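# Retract the sealant gun's rod fully with both arms

## Task

Draw the sealant gun's rod back as far as it will go; it only slides rearward while the little thumb plate on the rod, just behind the handle, is held pushed toward the front of the gun. The gun must never enter or pass above the marked areas around either arm's base, or the task fails. At the end the gun must sit on the table itself, not propped on anything else, and the result must hold without the robot holding it. Release everything, move the grippers away, and then declare completion by calling finished_scene, or the task fails.

## Robot and tools

Robot: two arms, left_arm and right_arm, each with a two-finger gripper. Every argument row covers both arms in one list: 7 numbers for left_arm, then 7 for right_arm (14 total).

Frames: the state line gives each gripper's position (metres) and orientation quaternion (w,x,y,z) in a shared scene frame. Origin sits on the tabletop midway between the arms; +z is up, +x points out across the table, and left_arm lies toward +y. The arm names do not match image left/right. Printed hand positions can be slightly wrong, more so at long reach. In each gripper's own axes the fingers point along +z and close along y; the reported point lies between the pads, roughly 1 cm short of the tips.

execute_actions(actions): a list of actions run one after another. Each action is a table of at most 15 rows, one row per 1/30 s control step; if fewer than 15 rows, the final row repeats to fill 15. A row is dx, dy, dz, rx, ry, rz, opening for left_arm, then the same seven for right_arm, each in [-1, 1]. dx..rz are an offset in that gripper's own axes, always measured from the gripper's measured pose at the start of that action (for a call's first action, from the last pose a result reported), not from the previous row. Scale: 1.0 = 0.6 m of travel or 180 degrees; rx, ry, rz form a single rotation vector. Opening is absolute, not an offset: +1 fully open (0.094 m), -1 closed. An empty list just returns state and images. Optionally append 12 values in 0..1 per row: joint stiffness multipliers, left_arm's six joints then right_arm's six in Joint positions order; they persist until changed.

Per step, the commanded pose is clipped to within 70 mm and 16 degrees of the current measured pose, so large offsets take several actions; after an action the arm continues only up to its last clipped pose. Friction may leave a gripper up to about 31 mm off, and tiny commands may not move it. Elbows stop just before straight. Position wins over orientation if both cannot be met.

move(target, speed, blocking): target is one 14-number row, same layout and scale, offsets from the pose shown in the latest result of this scene; the gripper follows a straight path there, turning the short way. speed is m/s, 0.002 to 0.5 (default 0.25); rotation up to twice that in rad/s. Paths last 0.5 to 10 s and finish together. Paths ignore obstacles and the other arm; grippers can lag, wander or overshoot speed, particularly near full reach. Faster contact and aiming farther past the contact both mean harder pushes. Opening is sent when the move starts. With blocking=false you get a result after 0.5 s; use wait(0) to check, and call wait or stop before sending new rows or moves. The move: line reports the ending (done, off_target, moving, held, fault) and limits (paced = pose clipped; held = a check blocked steps, after which the arm may jump faster). A named single arm means the other finished fine. Distances to target are listed.

wait(seconds): 0 to 10; arms keep their last command; returns early if a running move ends.
stop(): brakes a running move; braking needs distance, more when fast; fingers keep moving.
zoom_image(camera, region): camera is one of cam_head_left, cam_head_right, cam_high, cam_low, cam_left_wrist, cam_right_wrist (all 504x504); region [x0, y0, x1, y1] in pixels from the top-left, no larger than 504 by 504.
finished_scene(scene): pass the current scene's number to end it; irreversible; reports success. Ending a reply without a tool call also ends things.

Results: state line per arm, Hand target lines (pose the controller is now driving toward), Joint positions (last value = measured opening in metres), joint torques (drive output, nonzero even in free air, with fixed offset, scale and noise), grip_measured on the command scale (each gripper may be off by about 1 mm), step readings with HELD flags when a row was held back (only for execute_actions calls), "pose unreachable" when the clearance check altered a command, FAULT or OVER-TEMPERATURE FAULT lines, MOTOR HOT warnings from 75 °C. At 90 °C the hot arm halts for 10 s; at 100 °C that arm goes limp and drops. Holding loads heats motors, even while you think.

Joint limits (rad), base to gripper: waist -2.618 to 3.054, shoulder 0.000 to 3.142, elbow 0.000 to 3.142, wrist pitch -1.571 to 1.571, wrist yaw -1.571 to 1.571, wrist roll -2.094 to 2.094.

Gripping: to hold, command an opening about 0.03 below grip_measured; smaller margins grip more gently. Pads give roughly 50 to 62 N, less on thin parts under about 2 mm, with a brief spike at first contact.

The simulation runs while you think; arms hold their last command. To keep an arm still, send the offset back to its desired pose in the first call of a reply and zeros afterward, always with the opening it should have. An arm blocked by an object keeps pushing until commanded otherwise.

Avoid: dropping, slamming or shoving the gun hard; knocking anything off the table; letting the arms collide or press each other; letting the gun near or over the base zones. Loose objects may get nudged occasionally. Work quickly and smoothly.

Each tool is called after "Emit:" as name([rows], argument=value, ...), one row to a line, values as JSON.

## Session

Emit:
execute_actions(actions=[])

Scene clock: 0.00 s.
left_arm: end_effector_position=(+0.6511, +0.3538, +0.3130) grip_measured=+1.000 end_effector_quat_wxyz=(+0.451, -0.475, +0.602, -0.456) | right_arm: end_effector_position=(+0.3780, -0.2912, +0.1120) grip_measured=+1.000 end_effector_quat_wxyz=(-0.006, +0.311, +0.950, +0.007)
Joint positions: left_arm=[-0.134  1.998  1.77   0.047  0.178 -1.426  0.094] | right_arm=[ 0.204  1.954  1.712 -1.335 -0.018  0.647  0.094]
Joint velocities: left_arm=[-0.012 -0.007 -0.012 -0.037  0.007  0.022  0.   ] | right_arm=[-0.012 -0.007  0.002  0.007  0.022  0.022  0.   ]
Joint torques (N m, as the arm reports them, + toward a larger angle): no reading
Hand target (left_arm): +0.651, +0.354, +0.313; +0.451, -0.475, +0.602, -0.456
Hand target (right_arm): +0.378, -0.291, +0.112; -0.006, +0.311, +0.950, +0.007
Joint stiffness scale: left_arm=[1. 1. 1. 1. 1. 1.] | right_arm=[1. 1. 1. 1. 1. 1.]

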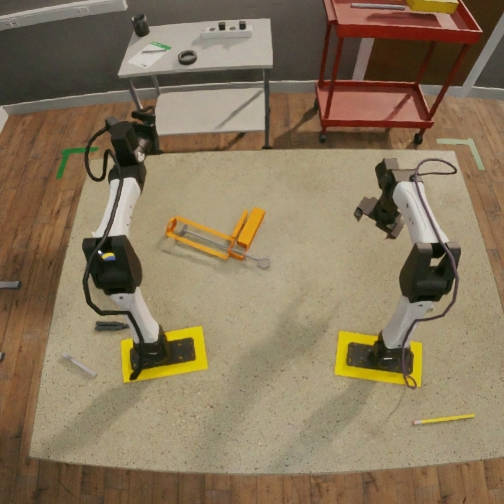

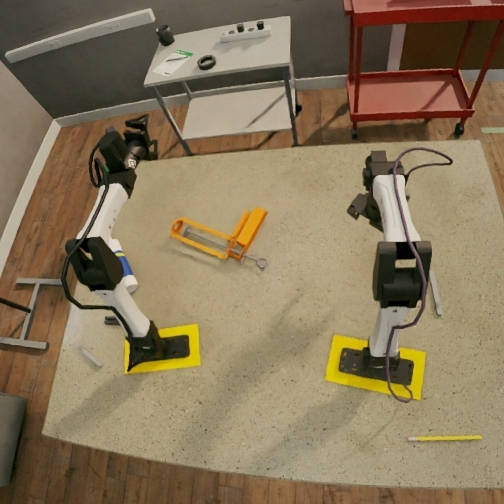

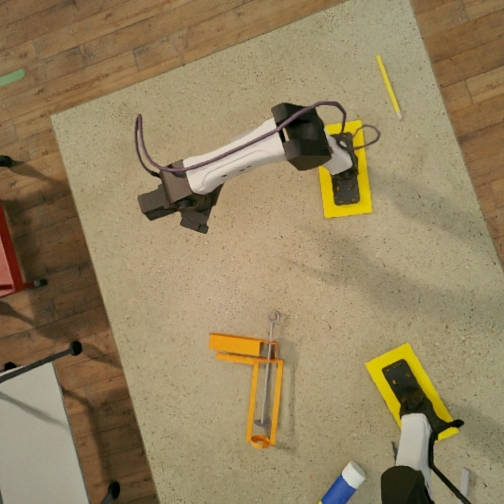

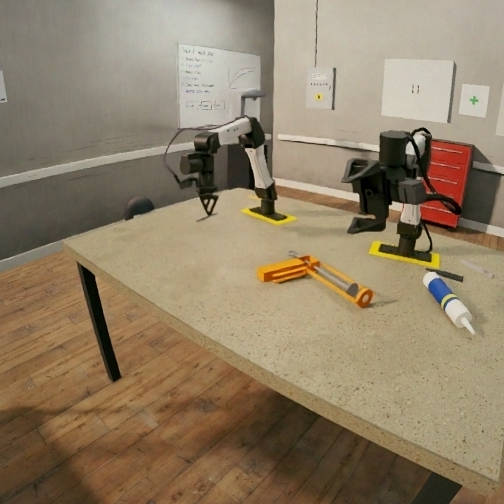

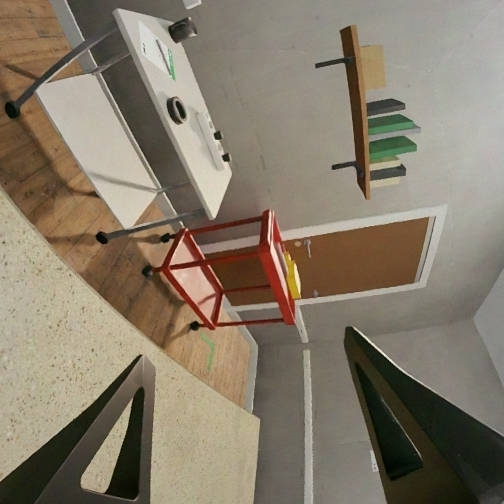

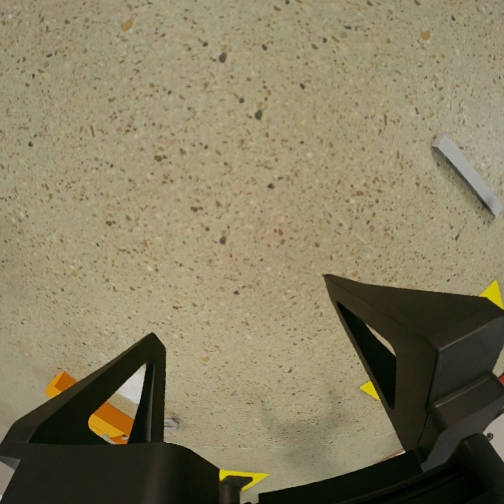

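Emit:
zoom_image(camera="cam_high", region=[180, 290, 340, 460])

Emit:
zoom_image(camera="cam_head_left", region=[150, 190, 290, 290])

Emit:
zoom_image(camera="cam_low", region=[240, 235, 390, 320])

Region (180, 290, 340, 460) of cam_high's 504x504 image, scaled by 2.965, with more detail than that image has; it fills the left 474 columns of this view, and the rest is white.

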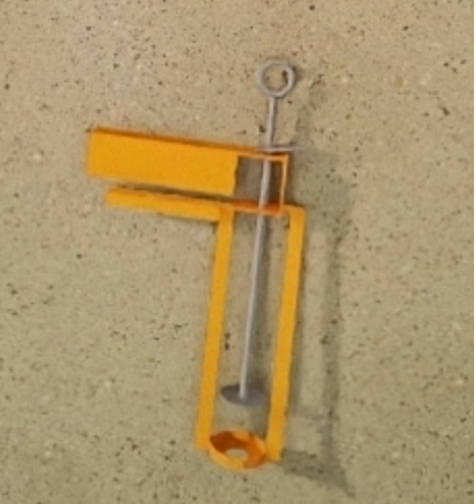

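Region (150, 190, 290, 290) of cam_head_left's 504x504 image, scaled by 3.600, with more detail than that image has; it fills the top 360 rows of this view, and the rest is white.

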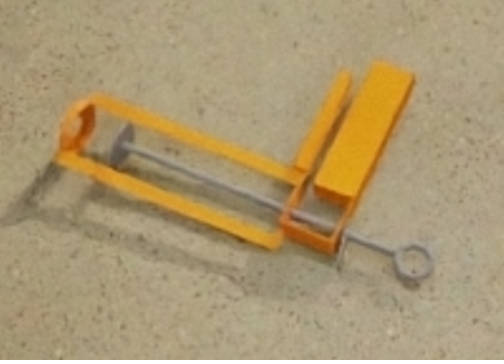

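Region (240, 235, 390, 320) of cam_low's 504x504 image, scaled by 3.360, with more detail than that image has; it fills the top 286 rows of this view, and the rest is white.

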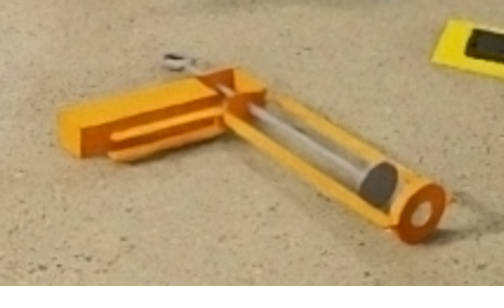

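Emit:
move(target=[0.599,0.229,-0.576,-0.272,0.415,0.457,1, 0.354,0.094,-0.063,0,0,-0.567,1], speed=0.3)

Scene clock: 57.37 s.
left_arm: end_effector_position=(+0.2385, +0.0608, +0.1969) grip_measured=+1.000 end_effector_quat_wxyz=(+0.035, +0.211, +0.977, -0.025) | right_arm: end_effector_position=(+0.2485, -0.1188, +0.1496) grip_measured=+1.000 end_effector_quat_wxyz=(+0.011, -0.536, +0.844, +0.006)
Joint positions: left_arm=[-1.138  1.85   1.91  -1.545 -0.009 -0.52   0.094] | right_arm=[ 0.83   1.657  1.492 -1.382 -0.01  -0.491  0.094]
Joint velocities: left_arm=[-0.002  0.007 -0.007 -0.007  0.037  0.066  0.   ] | right_arm=[ 0.007 -0.002 -0.002 -0.022 -0.022 -0.051  0.   ]
Joint torques (N m, as the arm reports them, + toward a larger angle): left_arm=[-0.2  -7.47  7.    0.48 -0.1   0.05] | right_arm=[  0.59 -11.05   5.55   0.34   0.1   -0.24]
Hand target (left_arm): +0.239, +0.061, +0.197; +0.035, +0.210, +0.977, -0.018
Hand target (right_arm): +0.239, -0.126, +0.148; -0.003, -0.543, +0.840, -0.000
Off the commanded pose (left_arm): 0.004 m, 5 deg.
Off the commanded pose (right_arm): 0.009 m, 2 deg.
Joint stiffness scale: left_arm=[1. 1. 1. 1. 1. 1.] | right_arm=[1. 1. 1. 1. 1. 1.]
joint sent to its limit (left arm) — the command would take joint 4 (wrist pitch) past its lower limit, so that joint was sent only as far as its limit.
move: off_target (left_arm)

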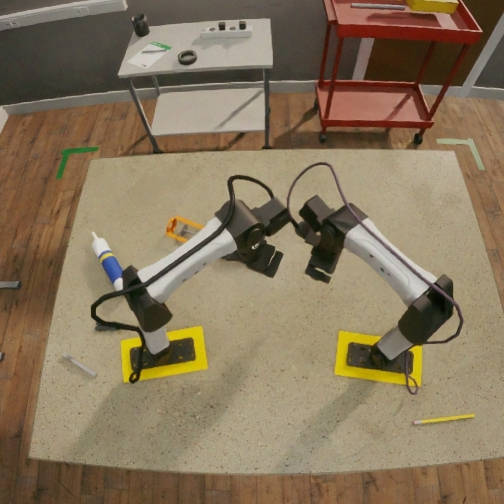

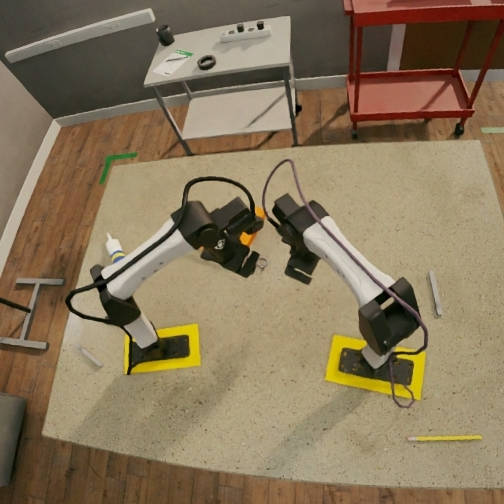

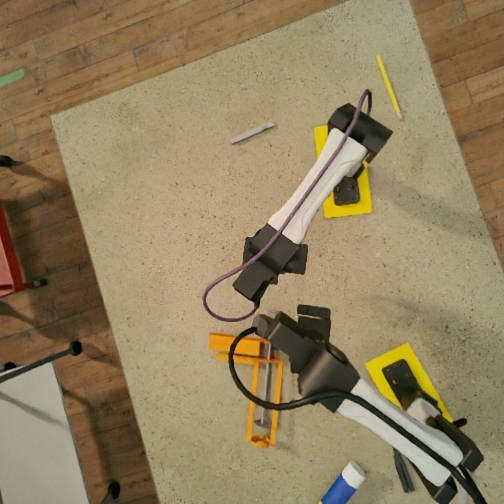

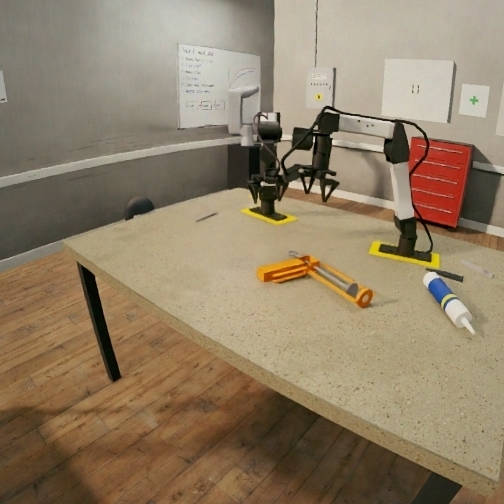

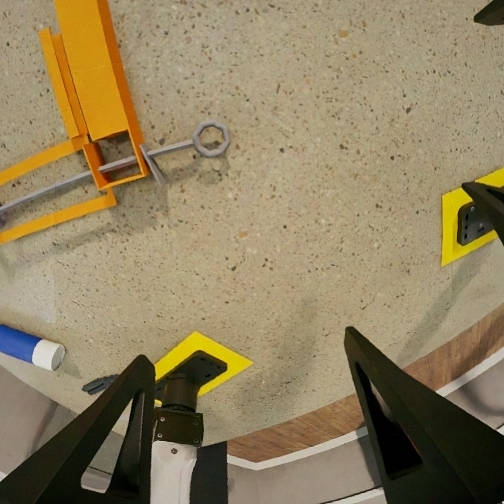

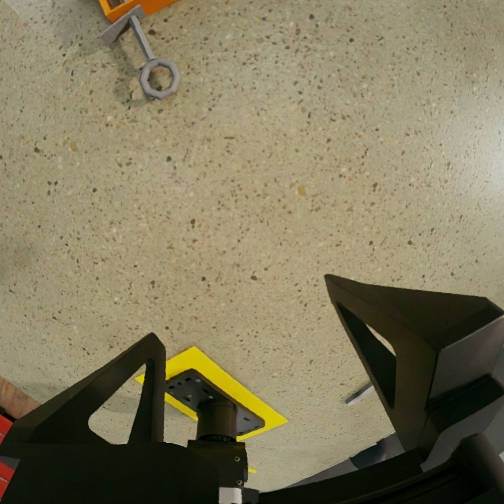

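Emit:
move(target=[-0.073,0.112,0.114,-0.011,0.025,0,1, 0,0,0,0,0,0,1], speed=0.2)

Scene clock: 83.33 s.
left_arm: end_effector_position=(+0.3089, +0.1004, +0.1319) grip_measured=+1.000 end_effector_quat_wxyz=(-0.000, +0.209, +0.978, +0.004) | right_arm: end_effector_position=(+0.2485, -0.1188, +0.1496) grip_measured=+1.000 end_effector_quat_wxyz=(+0.011, -0.537, +0.843, +0.006)
Joint positions: left_arm=[-0.92   1.971  1.815 -1.419 -0.007 -0.305  0.094] | right_arm=[ 0.83   1.657  1.492 -1.382 -0.01  -0.494  0.094]
Joint velocities: left_arm=[ 0.002 -0.017 -0.002 -0.022  0.022 -0.022  0.   ] | right_arm=[-0.007  0.002 -0.002  0.037  0.037 -0.022  0.   ]
Joint torques (N m, as the arm reports them, + toward a larger angle): left_arm=[ 0.31 -9.42  5.33  0.48  0.06  0.14] | right_arm=[ 0.04 -9.41  7.4   0.58  0.01 -0.12]
Hand target (left_arm): +0.310, +0.100, +0.129; -0.001, +0.211, +0.977, +0.000
Hand target (right_arm): +0.249, -0.119, +0.150; +0.012, -0.536, +0.844, +0.006
Off the commanded pose (left_arm): 0.002 m, 1 deg.
Off the commanded pose (right_arm): 0.000 m, 0 deg.
Joint stiffness scale: left_arm=[1. 1. 1. 1. 1. 1.] | right_arm=[1. 1. 1. 1. 1. 1.]
move: done

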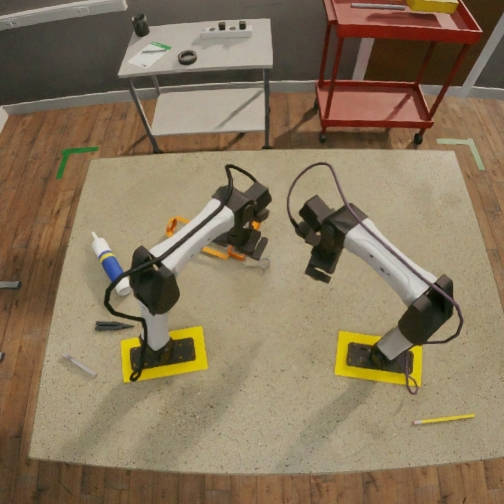

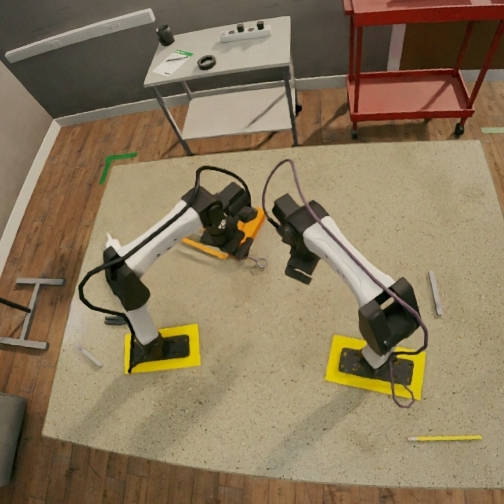

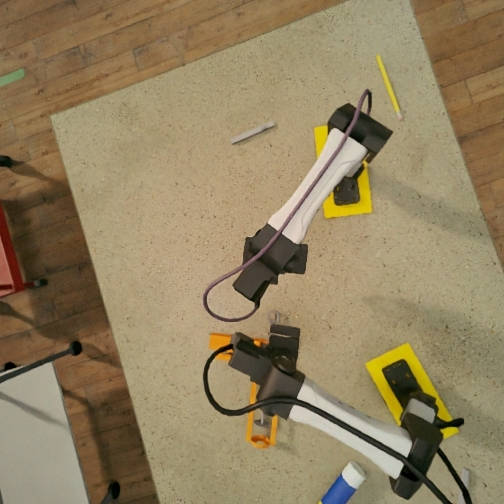

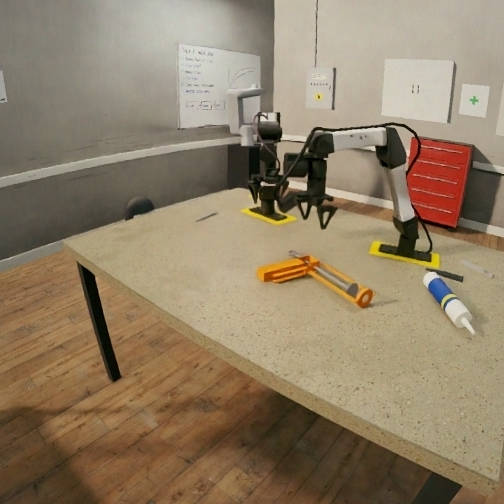

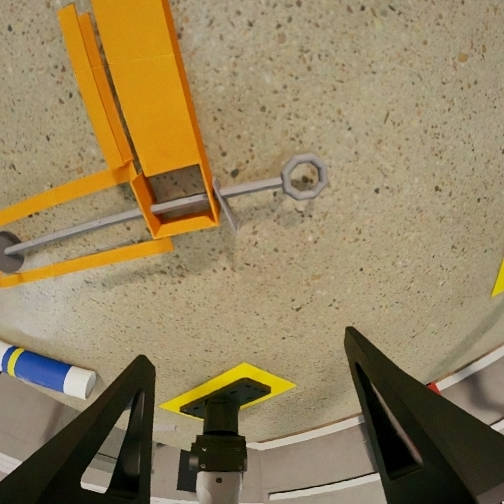

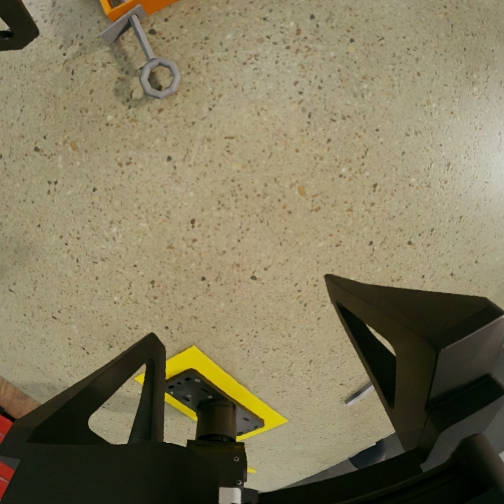

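Emit:
move(target=[0,0,0.09,0,0,0,1, 0,0,0,0,0,0,1], speed=0.15)

Scene clock: 94.30 s.
left_arm: end_effector_position=(+0.3087, +0.1006, +0.0824) grip_measured=+1.000 end_effector_quat_wxyz=(+0.000, +0.211, +0.978, +0.004) | right_arm: end_effector_position=(+0.2485, -0.1188, +0.1496) grip_measured=+1.000 end_effector_quat_wxyz=(+0.011, -0.537, +0.843, +0.006)
Joint positions: left_arm=[-0.92   1.971  1.618 -1.221 -0.007 -0.303  0.094] | right_arm=[ 0.83   1.657  1.492 -1.382 -0.01  -0.494  0.094]
Joint velocities: left_arm=[-0.012 -0.002  0.007 -0.007 -0.051  0.007  0.   ] | right_arm=[-0.017  0.002 -0.007  0.007 -0.037  0.022  0.   ]
Joint torques (N m, as the arm reports them, + toward a larger angle): left_arm=[ 0.02 -9.42  5.06  0.49 -0.03  0.09] | right_arm=[ 0.02 -9.42  7.41  0.59  0.02 -0.14]
Hand target (left_arm): +0.308, +0.101, +0.078; -0.000, +0.209, +0.978, +0.005
Hand target (right_arm): +0.248, -0.119, +0.150; +0.011, -0.537, +0.843, +0.006
Off the commanded pose (left_arm): 0.005 m, 0 deg.
Off the commanded pose (right_arm): 0.000 m, 0 deg.
Joint stiffness scale: left_arm=[1. 1. 1. 1. 1. 1.] | right_arm=[1. 1. 1. 1. 1. 1.]
move: done

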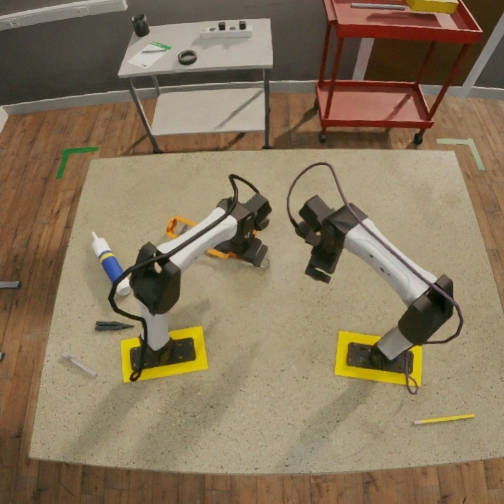

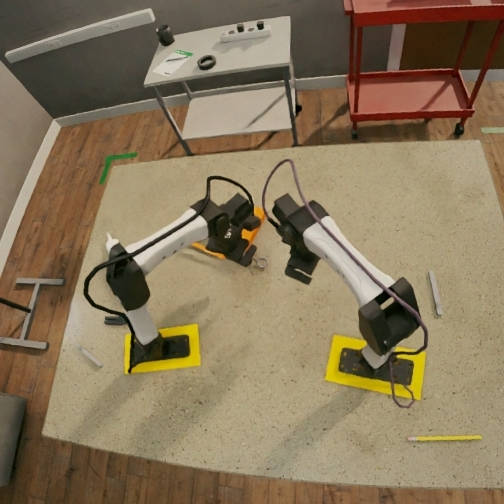

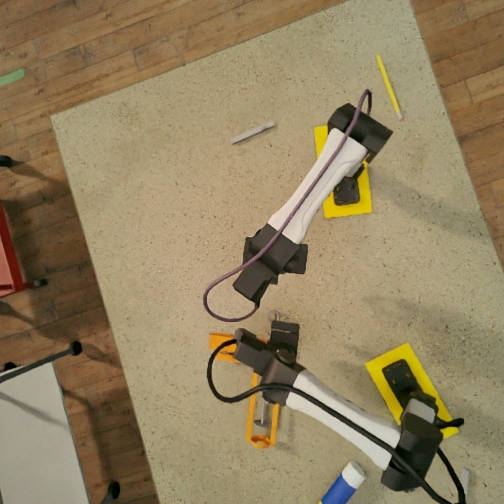

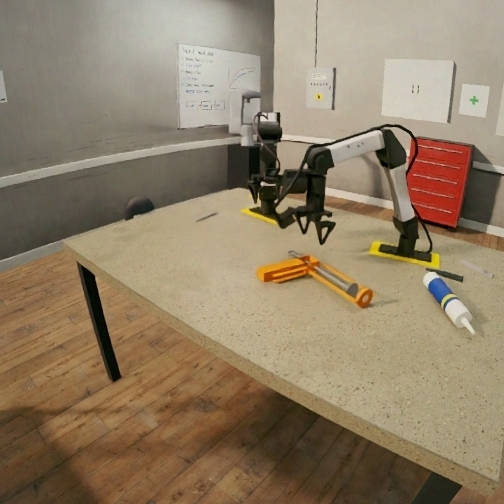

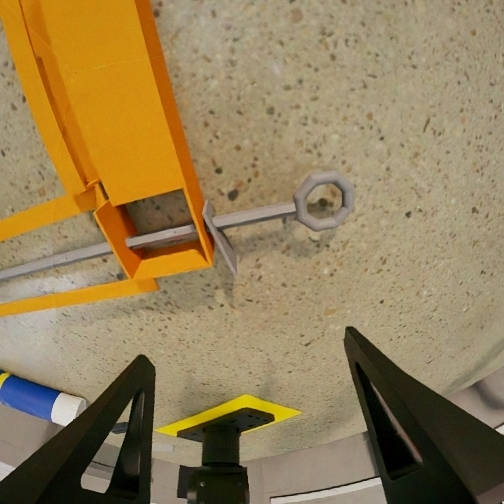

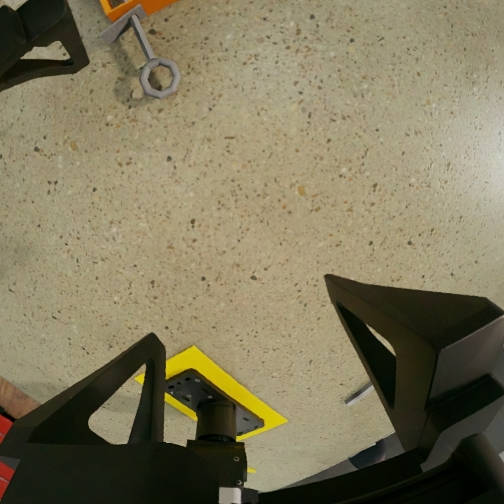

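Emit:
zoom_image(camera="cam_left_wrist", region=[60, 150, 380, 330])

Emit:
zoom_image(camera="cam_right_wrist", region=[0, 0, 220, 130])

Region (60, 150, 380, 330) of cam_left_wrist's 504x504 image, scaled by 1.575, with more detail than that image has; it fills the top 284 rows of this view, and the rest is white.

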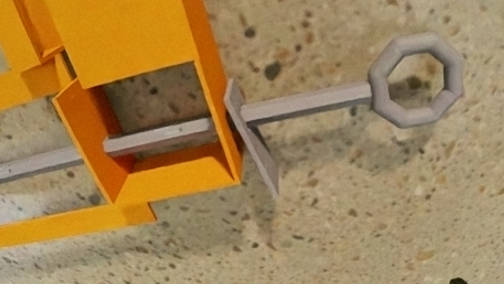

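Region (0, 0, 220, 130) of cam_right_wrist's 504x504 image, scaled by 2.291, with more detail than that image has; it fills the top 298 rows of this view, and the rest is white.

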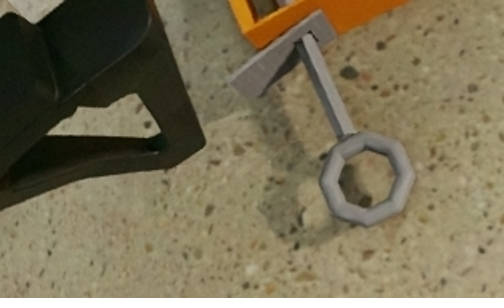

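Emit:
move(target=[-0.045,0.037,0.035,0,0,-0.028,0.06, 0,0,0,0,0,0,1], speed=0.1)

Scene clock: 125.47 s.
left_arm: end_effector_position=(+0.3322, +0.1138, +0.0572) grip_measured=+0.062 end_effector_quat_wxyz=(-0.015, +0.174, +0.985, +0.012) | right_arm: end_effector_position=(+0.2485, -0.1188, +0.1496) grip_measured=+1.000 end_effector_quat_wxyz=(+0.011, -0.537, +0.843, +0.006)
Joint positions: left_arm=[-0.854  2.056  1.64  -1.192 -0.007 -0.311  0.05 ] | right_arm=[ 0.83   1.657  1.492 -1.382 -0.01  -0.494  0.094]
Joint velocities: left_arm=[-0.042  0.012  0.002  0.007  0.007 -0.007  0.001] | right_arm=[ 0.007 -0.017  0.012 -0.007 -0.007 -0.007  0.   ]
Joint torques (N m, as the arm reports them, + toward a larger angle): left_arm=[ 0.48 -9.79  8.1   0.45 -0.01  0.08] | right_arm=[ 0.01 -9.44  7.4   0.58  0.02 -0.15]
Hand target (left_arm): +0.342, +0.110, +0.061; +0.000, +0.168, +0.986, +0.004
Hand target (right_arm): +0.248, -0.119, +0.150; +0.011, -0.537, +0.843, +0.006
Off the commanded pose (left_arm): 0.012 m, 2 deg.
Off the commanded pose (right_arm): 0.000 m, 0 deg.
Joint stiffness scale: left_arm=[1. 1. 1. 1. 1. 1.] | right_arm=[1. 1. 1. 1. 1. 1.]
move: off_target (left_arm)

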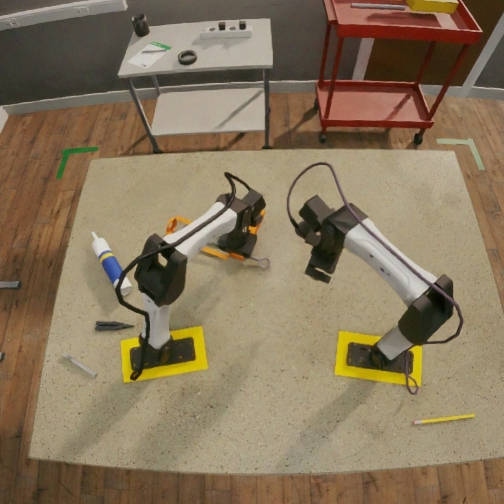

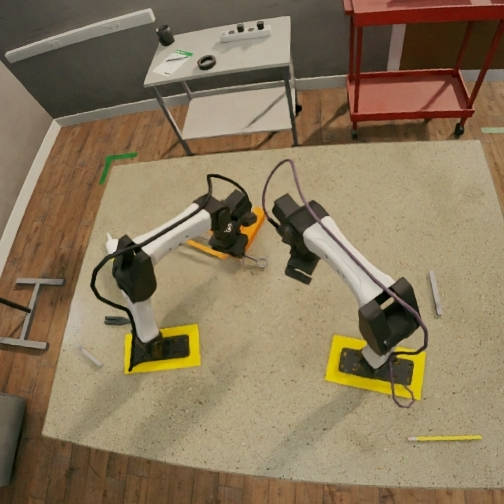

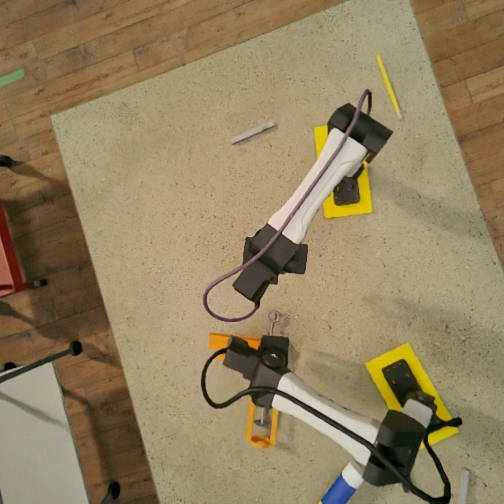

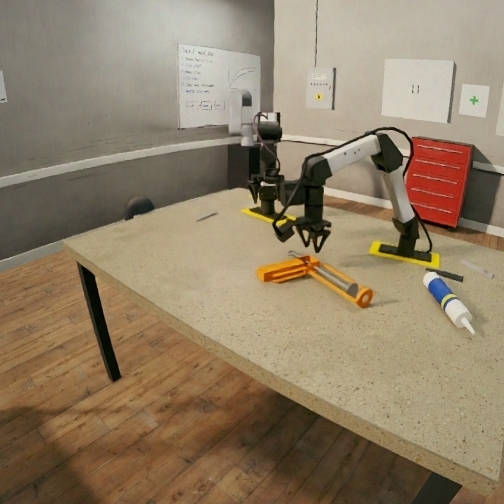

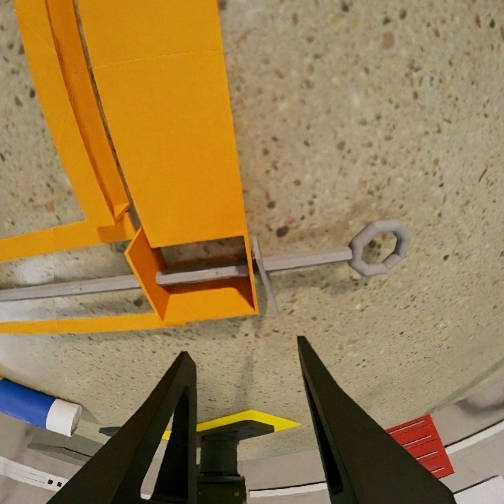

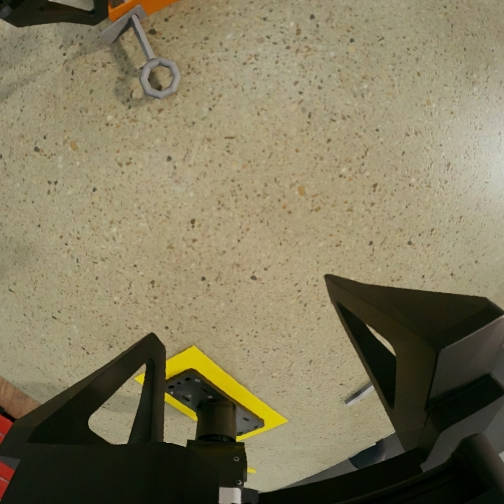

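Emit:
move(target=[-0.05,0,-0.005,0,0,0,0.06, 0,0,0,0,-0.33,-0.028,1], speed=0.3)

Scene clock: 146.97 s.
left_arm: end_effector_position=(+0.3546, +0.1012, +0.0560) grip_measured=+0.062 end_effector_quat_wxyz=(-0.016, +0.178, +0.984, +0.013) | right_arm: end_effector_position=(+0.2543, -0.1140, +0.1516) grip_measured=+1.000 end_effector_quat_wxyz=(+0.427, -0.503, +0.699, +0.276)
Joint positions: left_arm=[-0.845  2.163  1.801 -1.249 -0.007 -0.295  0.05 ] | right_arm=[ 0.423  1.091  0.604 -0.283 -0.803 -0.659  0.094]
Joint velocities: left_arm=[-0.007 -0.007  0.017 -0.022 -0.037 -0.037 -0.001] | right_arm=[ 0.017  0.007  0.017 -0.037 -0.007 -0.022  0.   ]
Joint torques (N m, as the arm reports them, + toward a larger angle): left_arm=[  0.8  -10.4    8.14   0.2   -0.04   0.16] | right_arm=[-0.59 -5.82  6.01  1.99 -0.28 -0.09]
Hand target (left_arm): +0.360, +0.103, +0.059; -0.015, +0.174, +0.985, +0.012
Hand target (right_arm): +0.249, -0.116, +0.147; +0.427, -0.498, +0.701, +0.280
Off the commanded pose (left_arm): 0.007 m, 0 deg.
Off the commanded pose (right_arm): 0.008 m, 1 deg.
Joint stiffness scale: left_arm=[1. 1. 1. 1. 1. 1.] | right_arm=[1. 1. 1. 1. 1. 1.]
move: done

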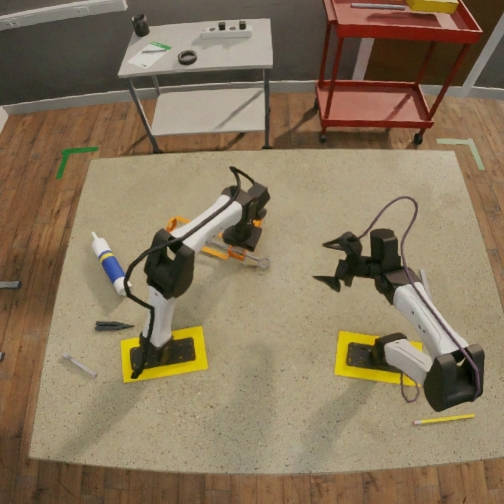

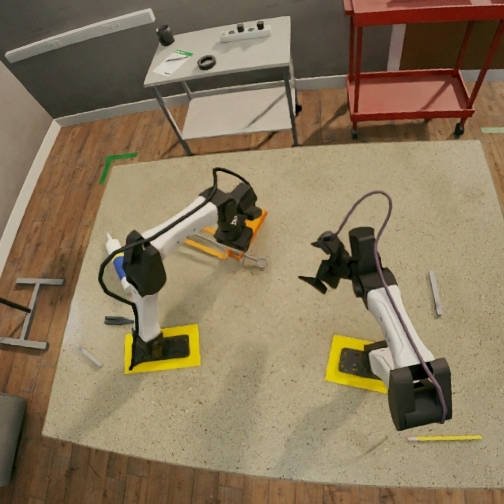

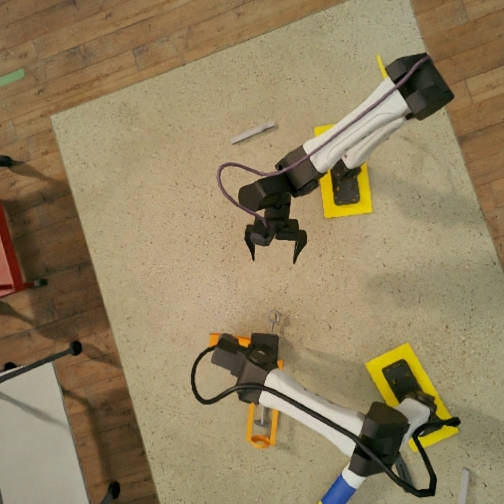

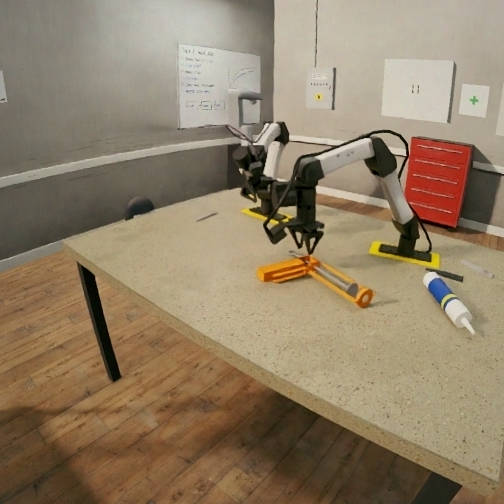

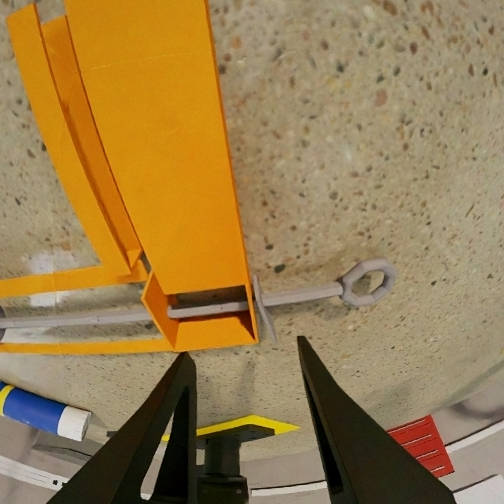

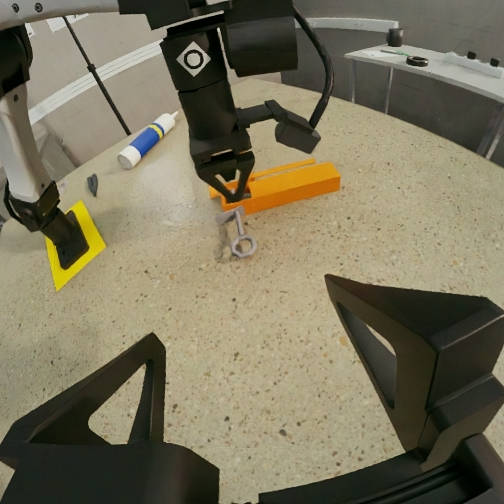

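Emit:
zoom_image(camera="cam_right_wrist", region=[160, 130, 340, 270])

Region (160, 130, 340, 270) of cam_right_wrist's 504x504 image, scaled by 2.800, with more detail than that image has.

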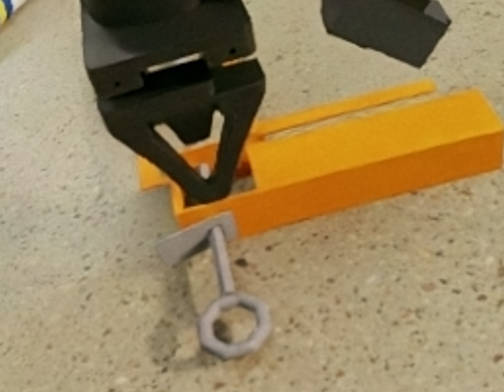

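Emit:
move(target=[-0.008,0,0.033,0,0,0,0.06, 0,0,0,0,0,0,1], speed=0.05)

Emit:
zoom_image(camera="cam_right_wrist", region=[160, 130, 340, 270])

Scene clock: 167.60 s.
left_arm: end_effector_position=(+0.3581, +0.0985, +0.0414) grip_measured=+0.062 end_effector_quat_wxyz=(-0.015, +0.178, +0.984, +0.012) | right_arm: end_effector_position=(+0.2545, -0.1138, +0.1521) grip_measured=+1.000 end_effector_quat_wxyz=(+0.428, -0.503, +0.698, +0.276)
Joint positions: left_arm=[-0.845  2.188  1.781 -1.202 -0.007 -0.295  0.05 ] | right_arm=[ 0.423  1.091  0.604 -0.28  -0.804 -0.658  0.094]
Joint velocities: left_arm=[ 0.017 -0.012 -0.002  0.007  0.037 -0.007 -0.   ] | right_arm=[-0.007 -0.002 -0.012  0.051  0.037  0.037  0.   ]
Joint torques (N m, as the arm reports them, + toward a larger angle): left_arm=[  0.23 -10.97   5.01   0.43  -0.03   0.15] | right_arm=[ 0.   -3.84  8.56  1.87 -0.22 -0.18]
Hand target (left_arm): +0.358, +0.100, +0.036; -0.017, +0.177, +0.984, +0.013
Hand target (right_arm): +0.254, -0.114, +0.152; +0.427, -0.503, +0.699, +0.276
Off the commanded pose (left_arm): 0.006 m, 0 deg.
Off the commanded pose (right_arm): 0.001 m, 0 deg.
Joint stiffness scale: left_arm=[1. 1. 1. 1. 1. 1.] | right_arm=[1. 1. 1. 1. 1. 1.]
move: done

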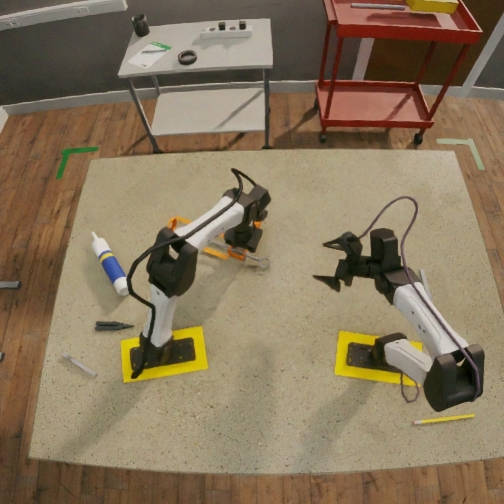

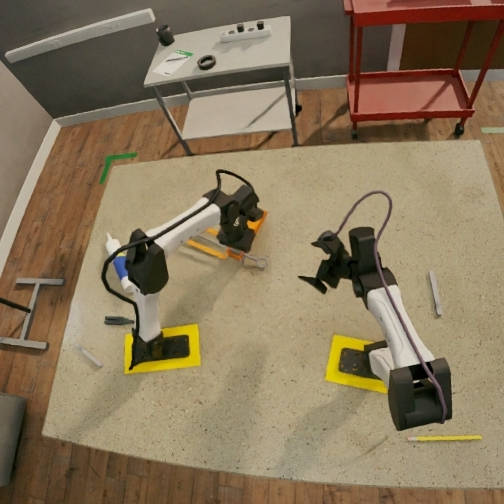

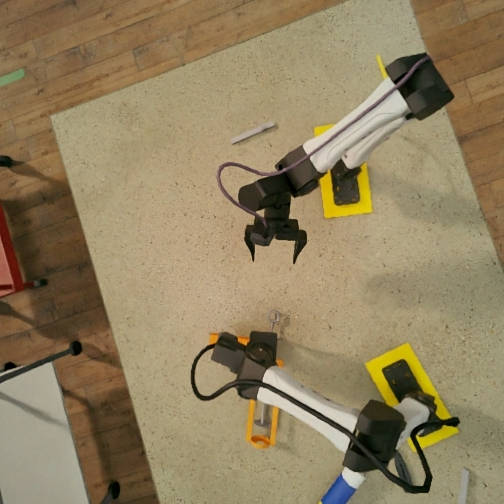

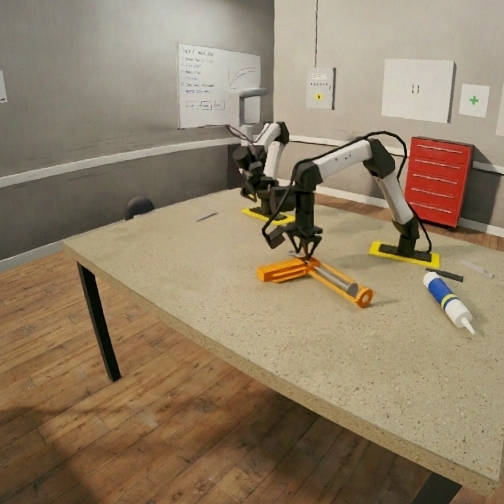

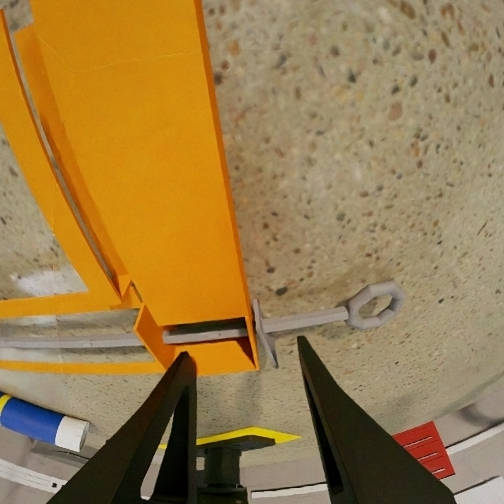

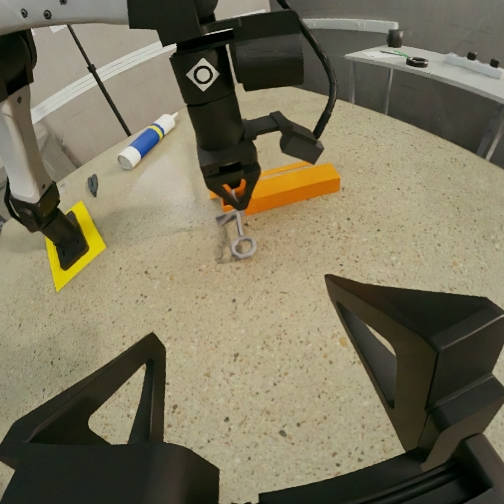

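Region (160, 130, 340, 270) of cam_right_wrist's 504x504 image, scaled by 2.800, with more detail than that image has.

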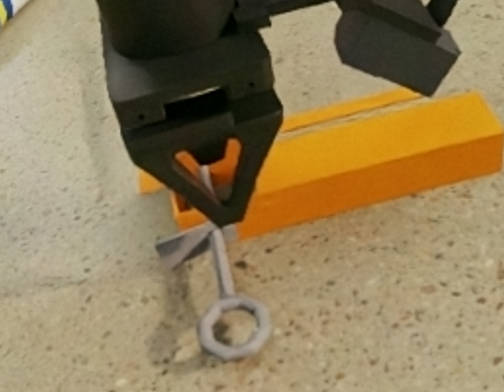

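Emit:
move(target=[0.018,0,0.03,0,0,0,0.06, 0,0,0,0,0,0,1], speed=0.04)

Emit:
zoom_image(camera="cam_right_wrist", region=[160, 130, 340, 270])

Scene clock: 177.90 s.
left_arm: end_effector_position=(+0.3498, +0.1050, +0.0259) grip_measured=+0.062 end_effector_quat_wxyz=(-0.020, +0.176, +0.984, +0.015) | right_arm: end_effector_position=(+0.2545, -0.1138, +0.1521) grip_measured=+1.000 end_effector_quat_wxyz=(+0.428, -0.503, +0.698, +0.276)
Joint positions: left_arm=[-0.845  2.169  1.688 -1.138 -0.008 -0.297  0.05 ] | right_arm=[ 0.423  1.091  0.604 -0.28  -0.804 -0.658  0.094]
Joint velocities: left_arm=[ 0.007  0.007 -0.022  0.007 -0.037 -0.007 -0.001] | right_arm=[-0.012  0.007 -0.007  0.007 -0.037 -0.037  0.   ]
Joint torques (N m, as the arm reports them, + toward a larger angle): left_arm=[ -0.39 -11.86   4.29   0.52  -0.03   0.1 ] | right_arm=[ 0.03 -3.85  8.57  1.91 -0.23 -0.17]
Hand target (left_arm): +0.347, +0.103, +0.024; -0.015, +0.178, +0.984, +0.012
Hand target (right_arm): +0.254, -0.114, +0.152; +0.428, -0.503, +0.698, +0.276
Off the commanded pose (left_arm): 0.004 m, 1 deg.
Off the commanded pose (right_arm): 0.000 m, 0 deg.
Joint stiffness scale: left_arm=[1. 1. 1. 1. 1. 1.] | right_arm=[1. 1. 1. 1. 1. 1.]
move: done

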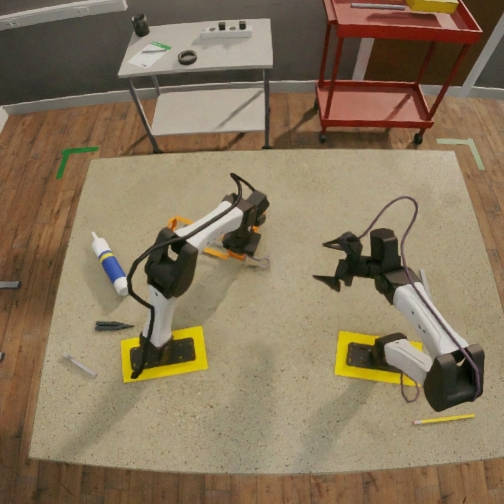

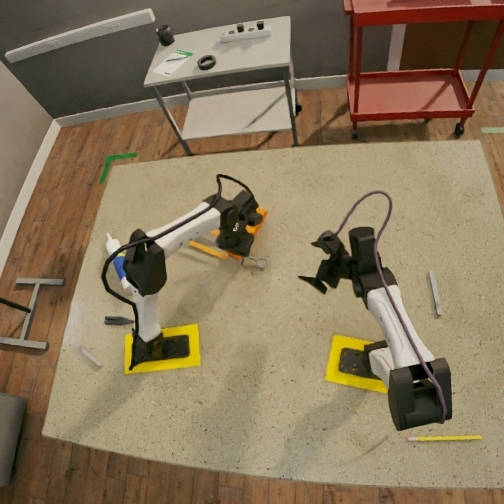

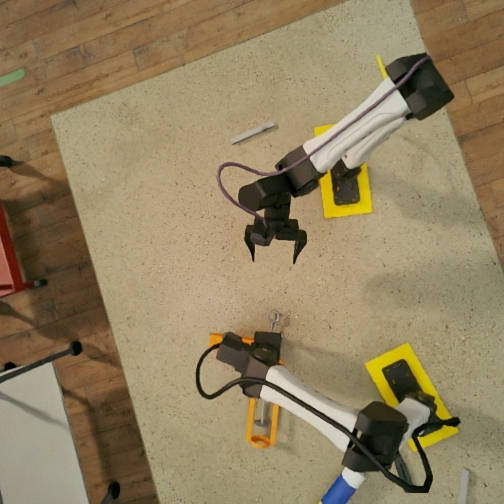

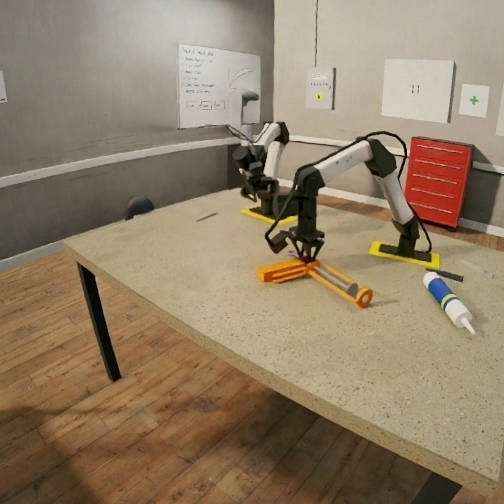

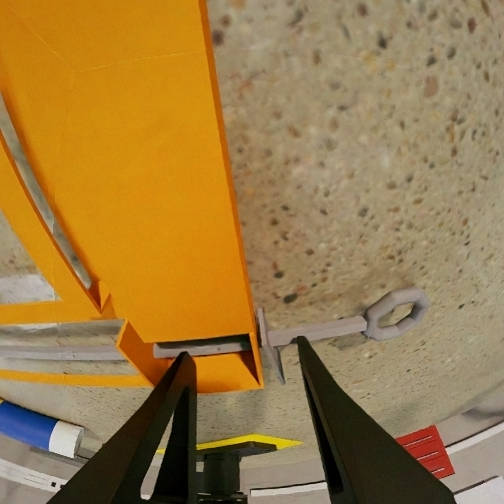

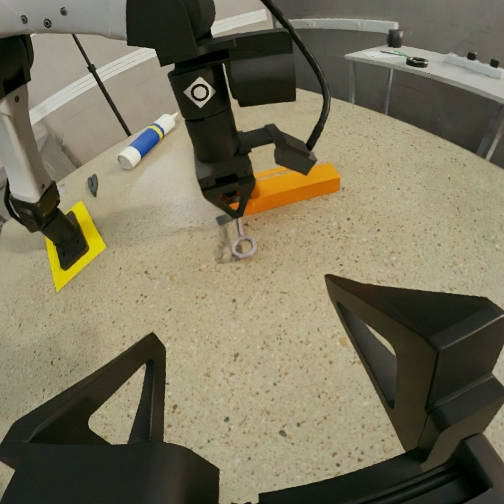

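Region (160, 130, 340, 270) of cam_right_wrist's 504x504 image, scaled by 2.800, with more detail than that image has.

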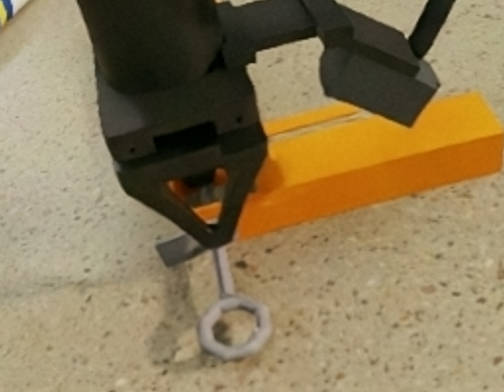

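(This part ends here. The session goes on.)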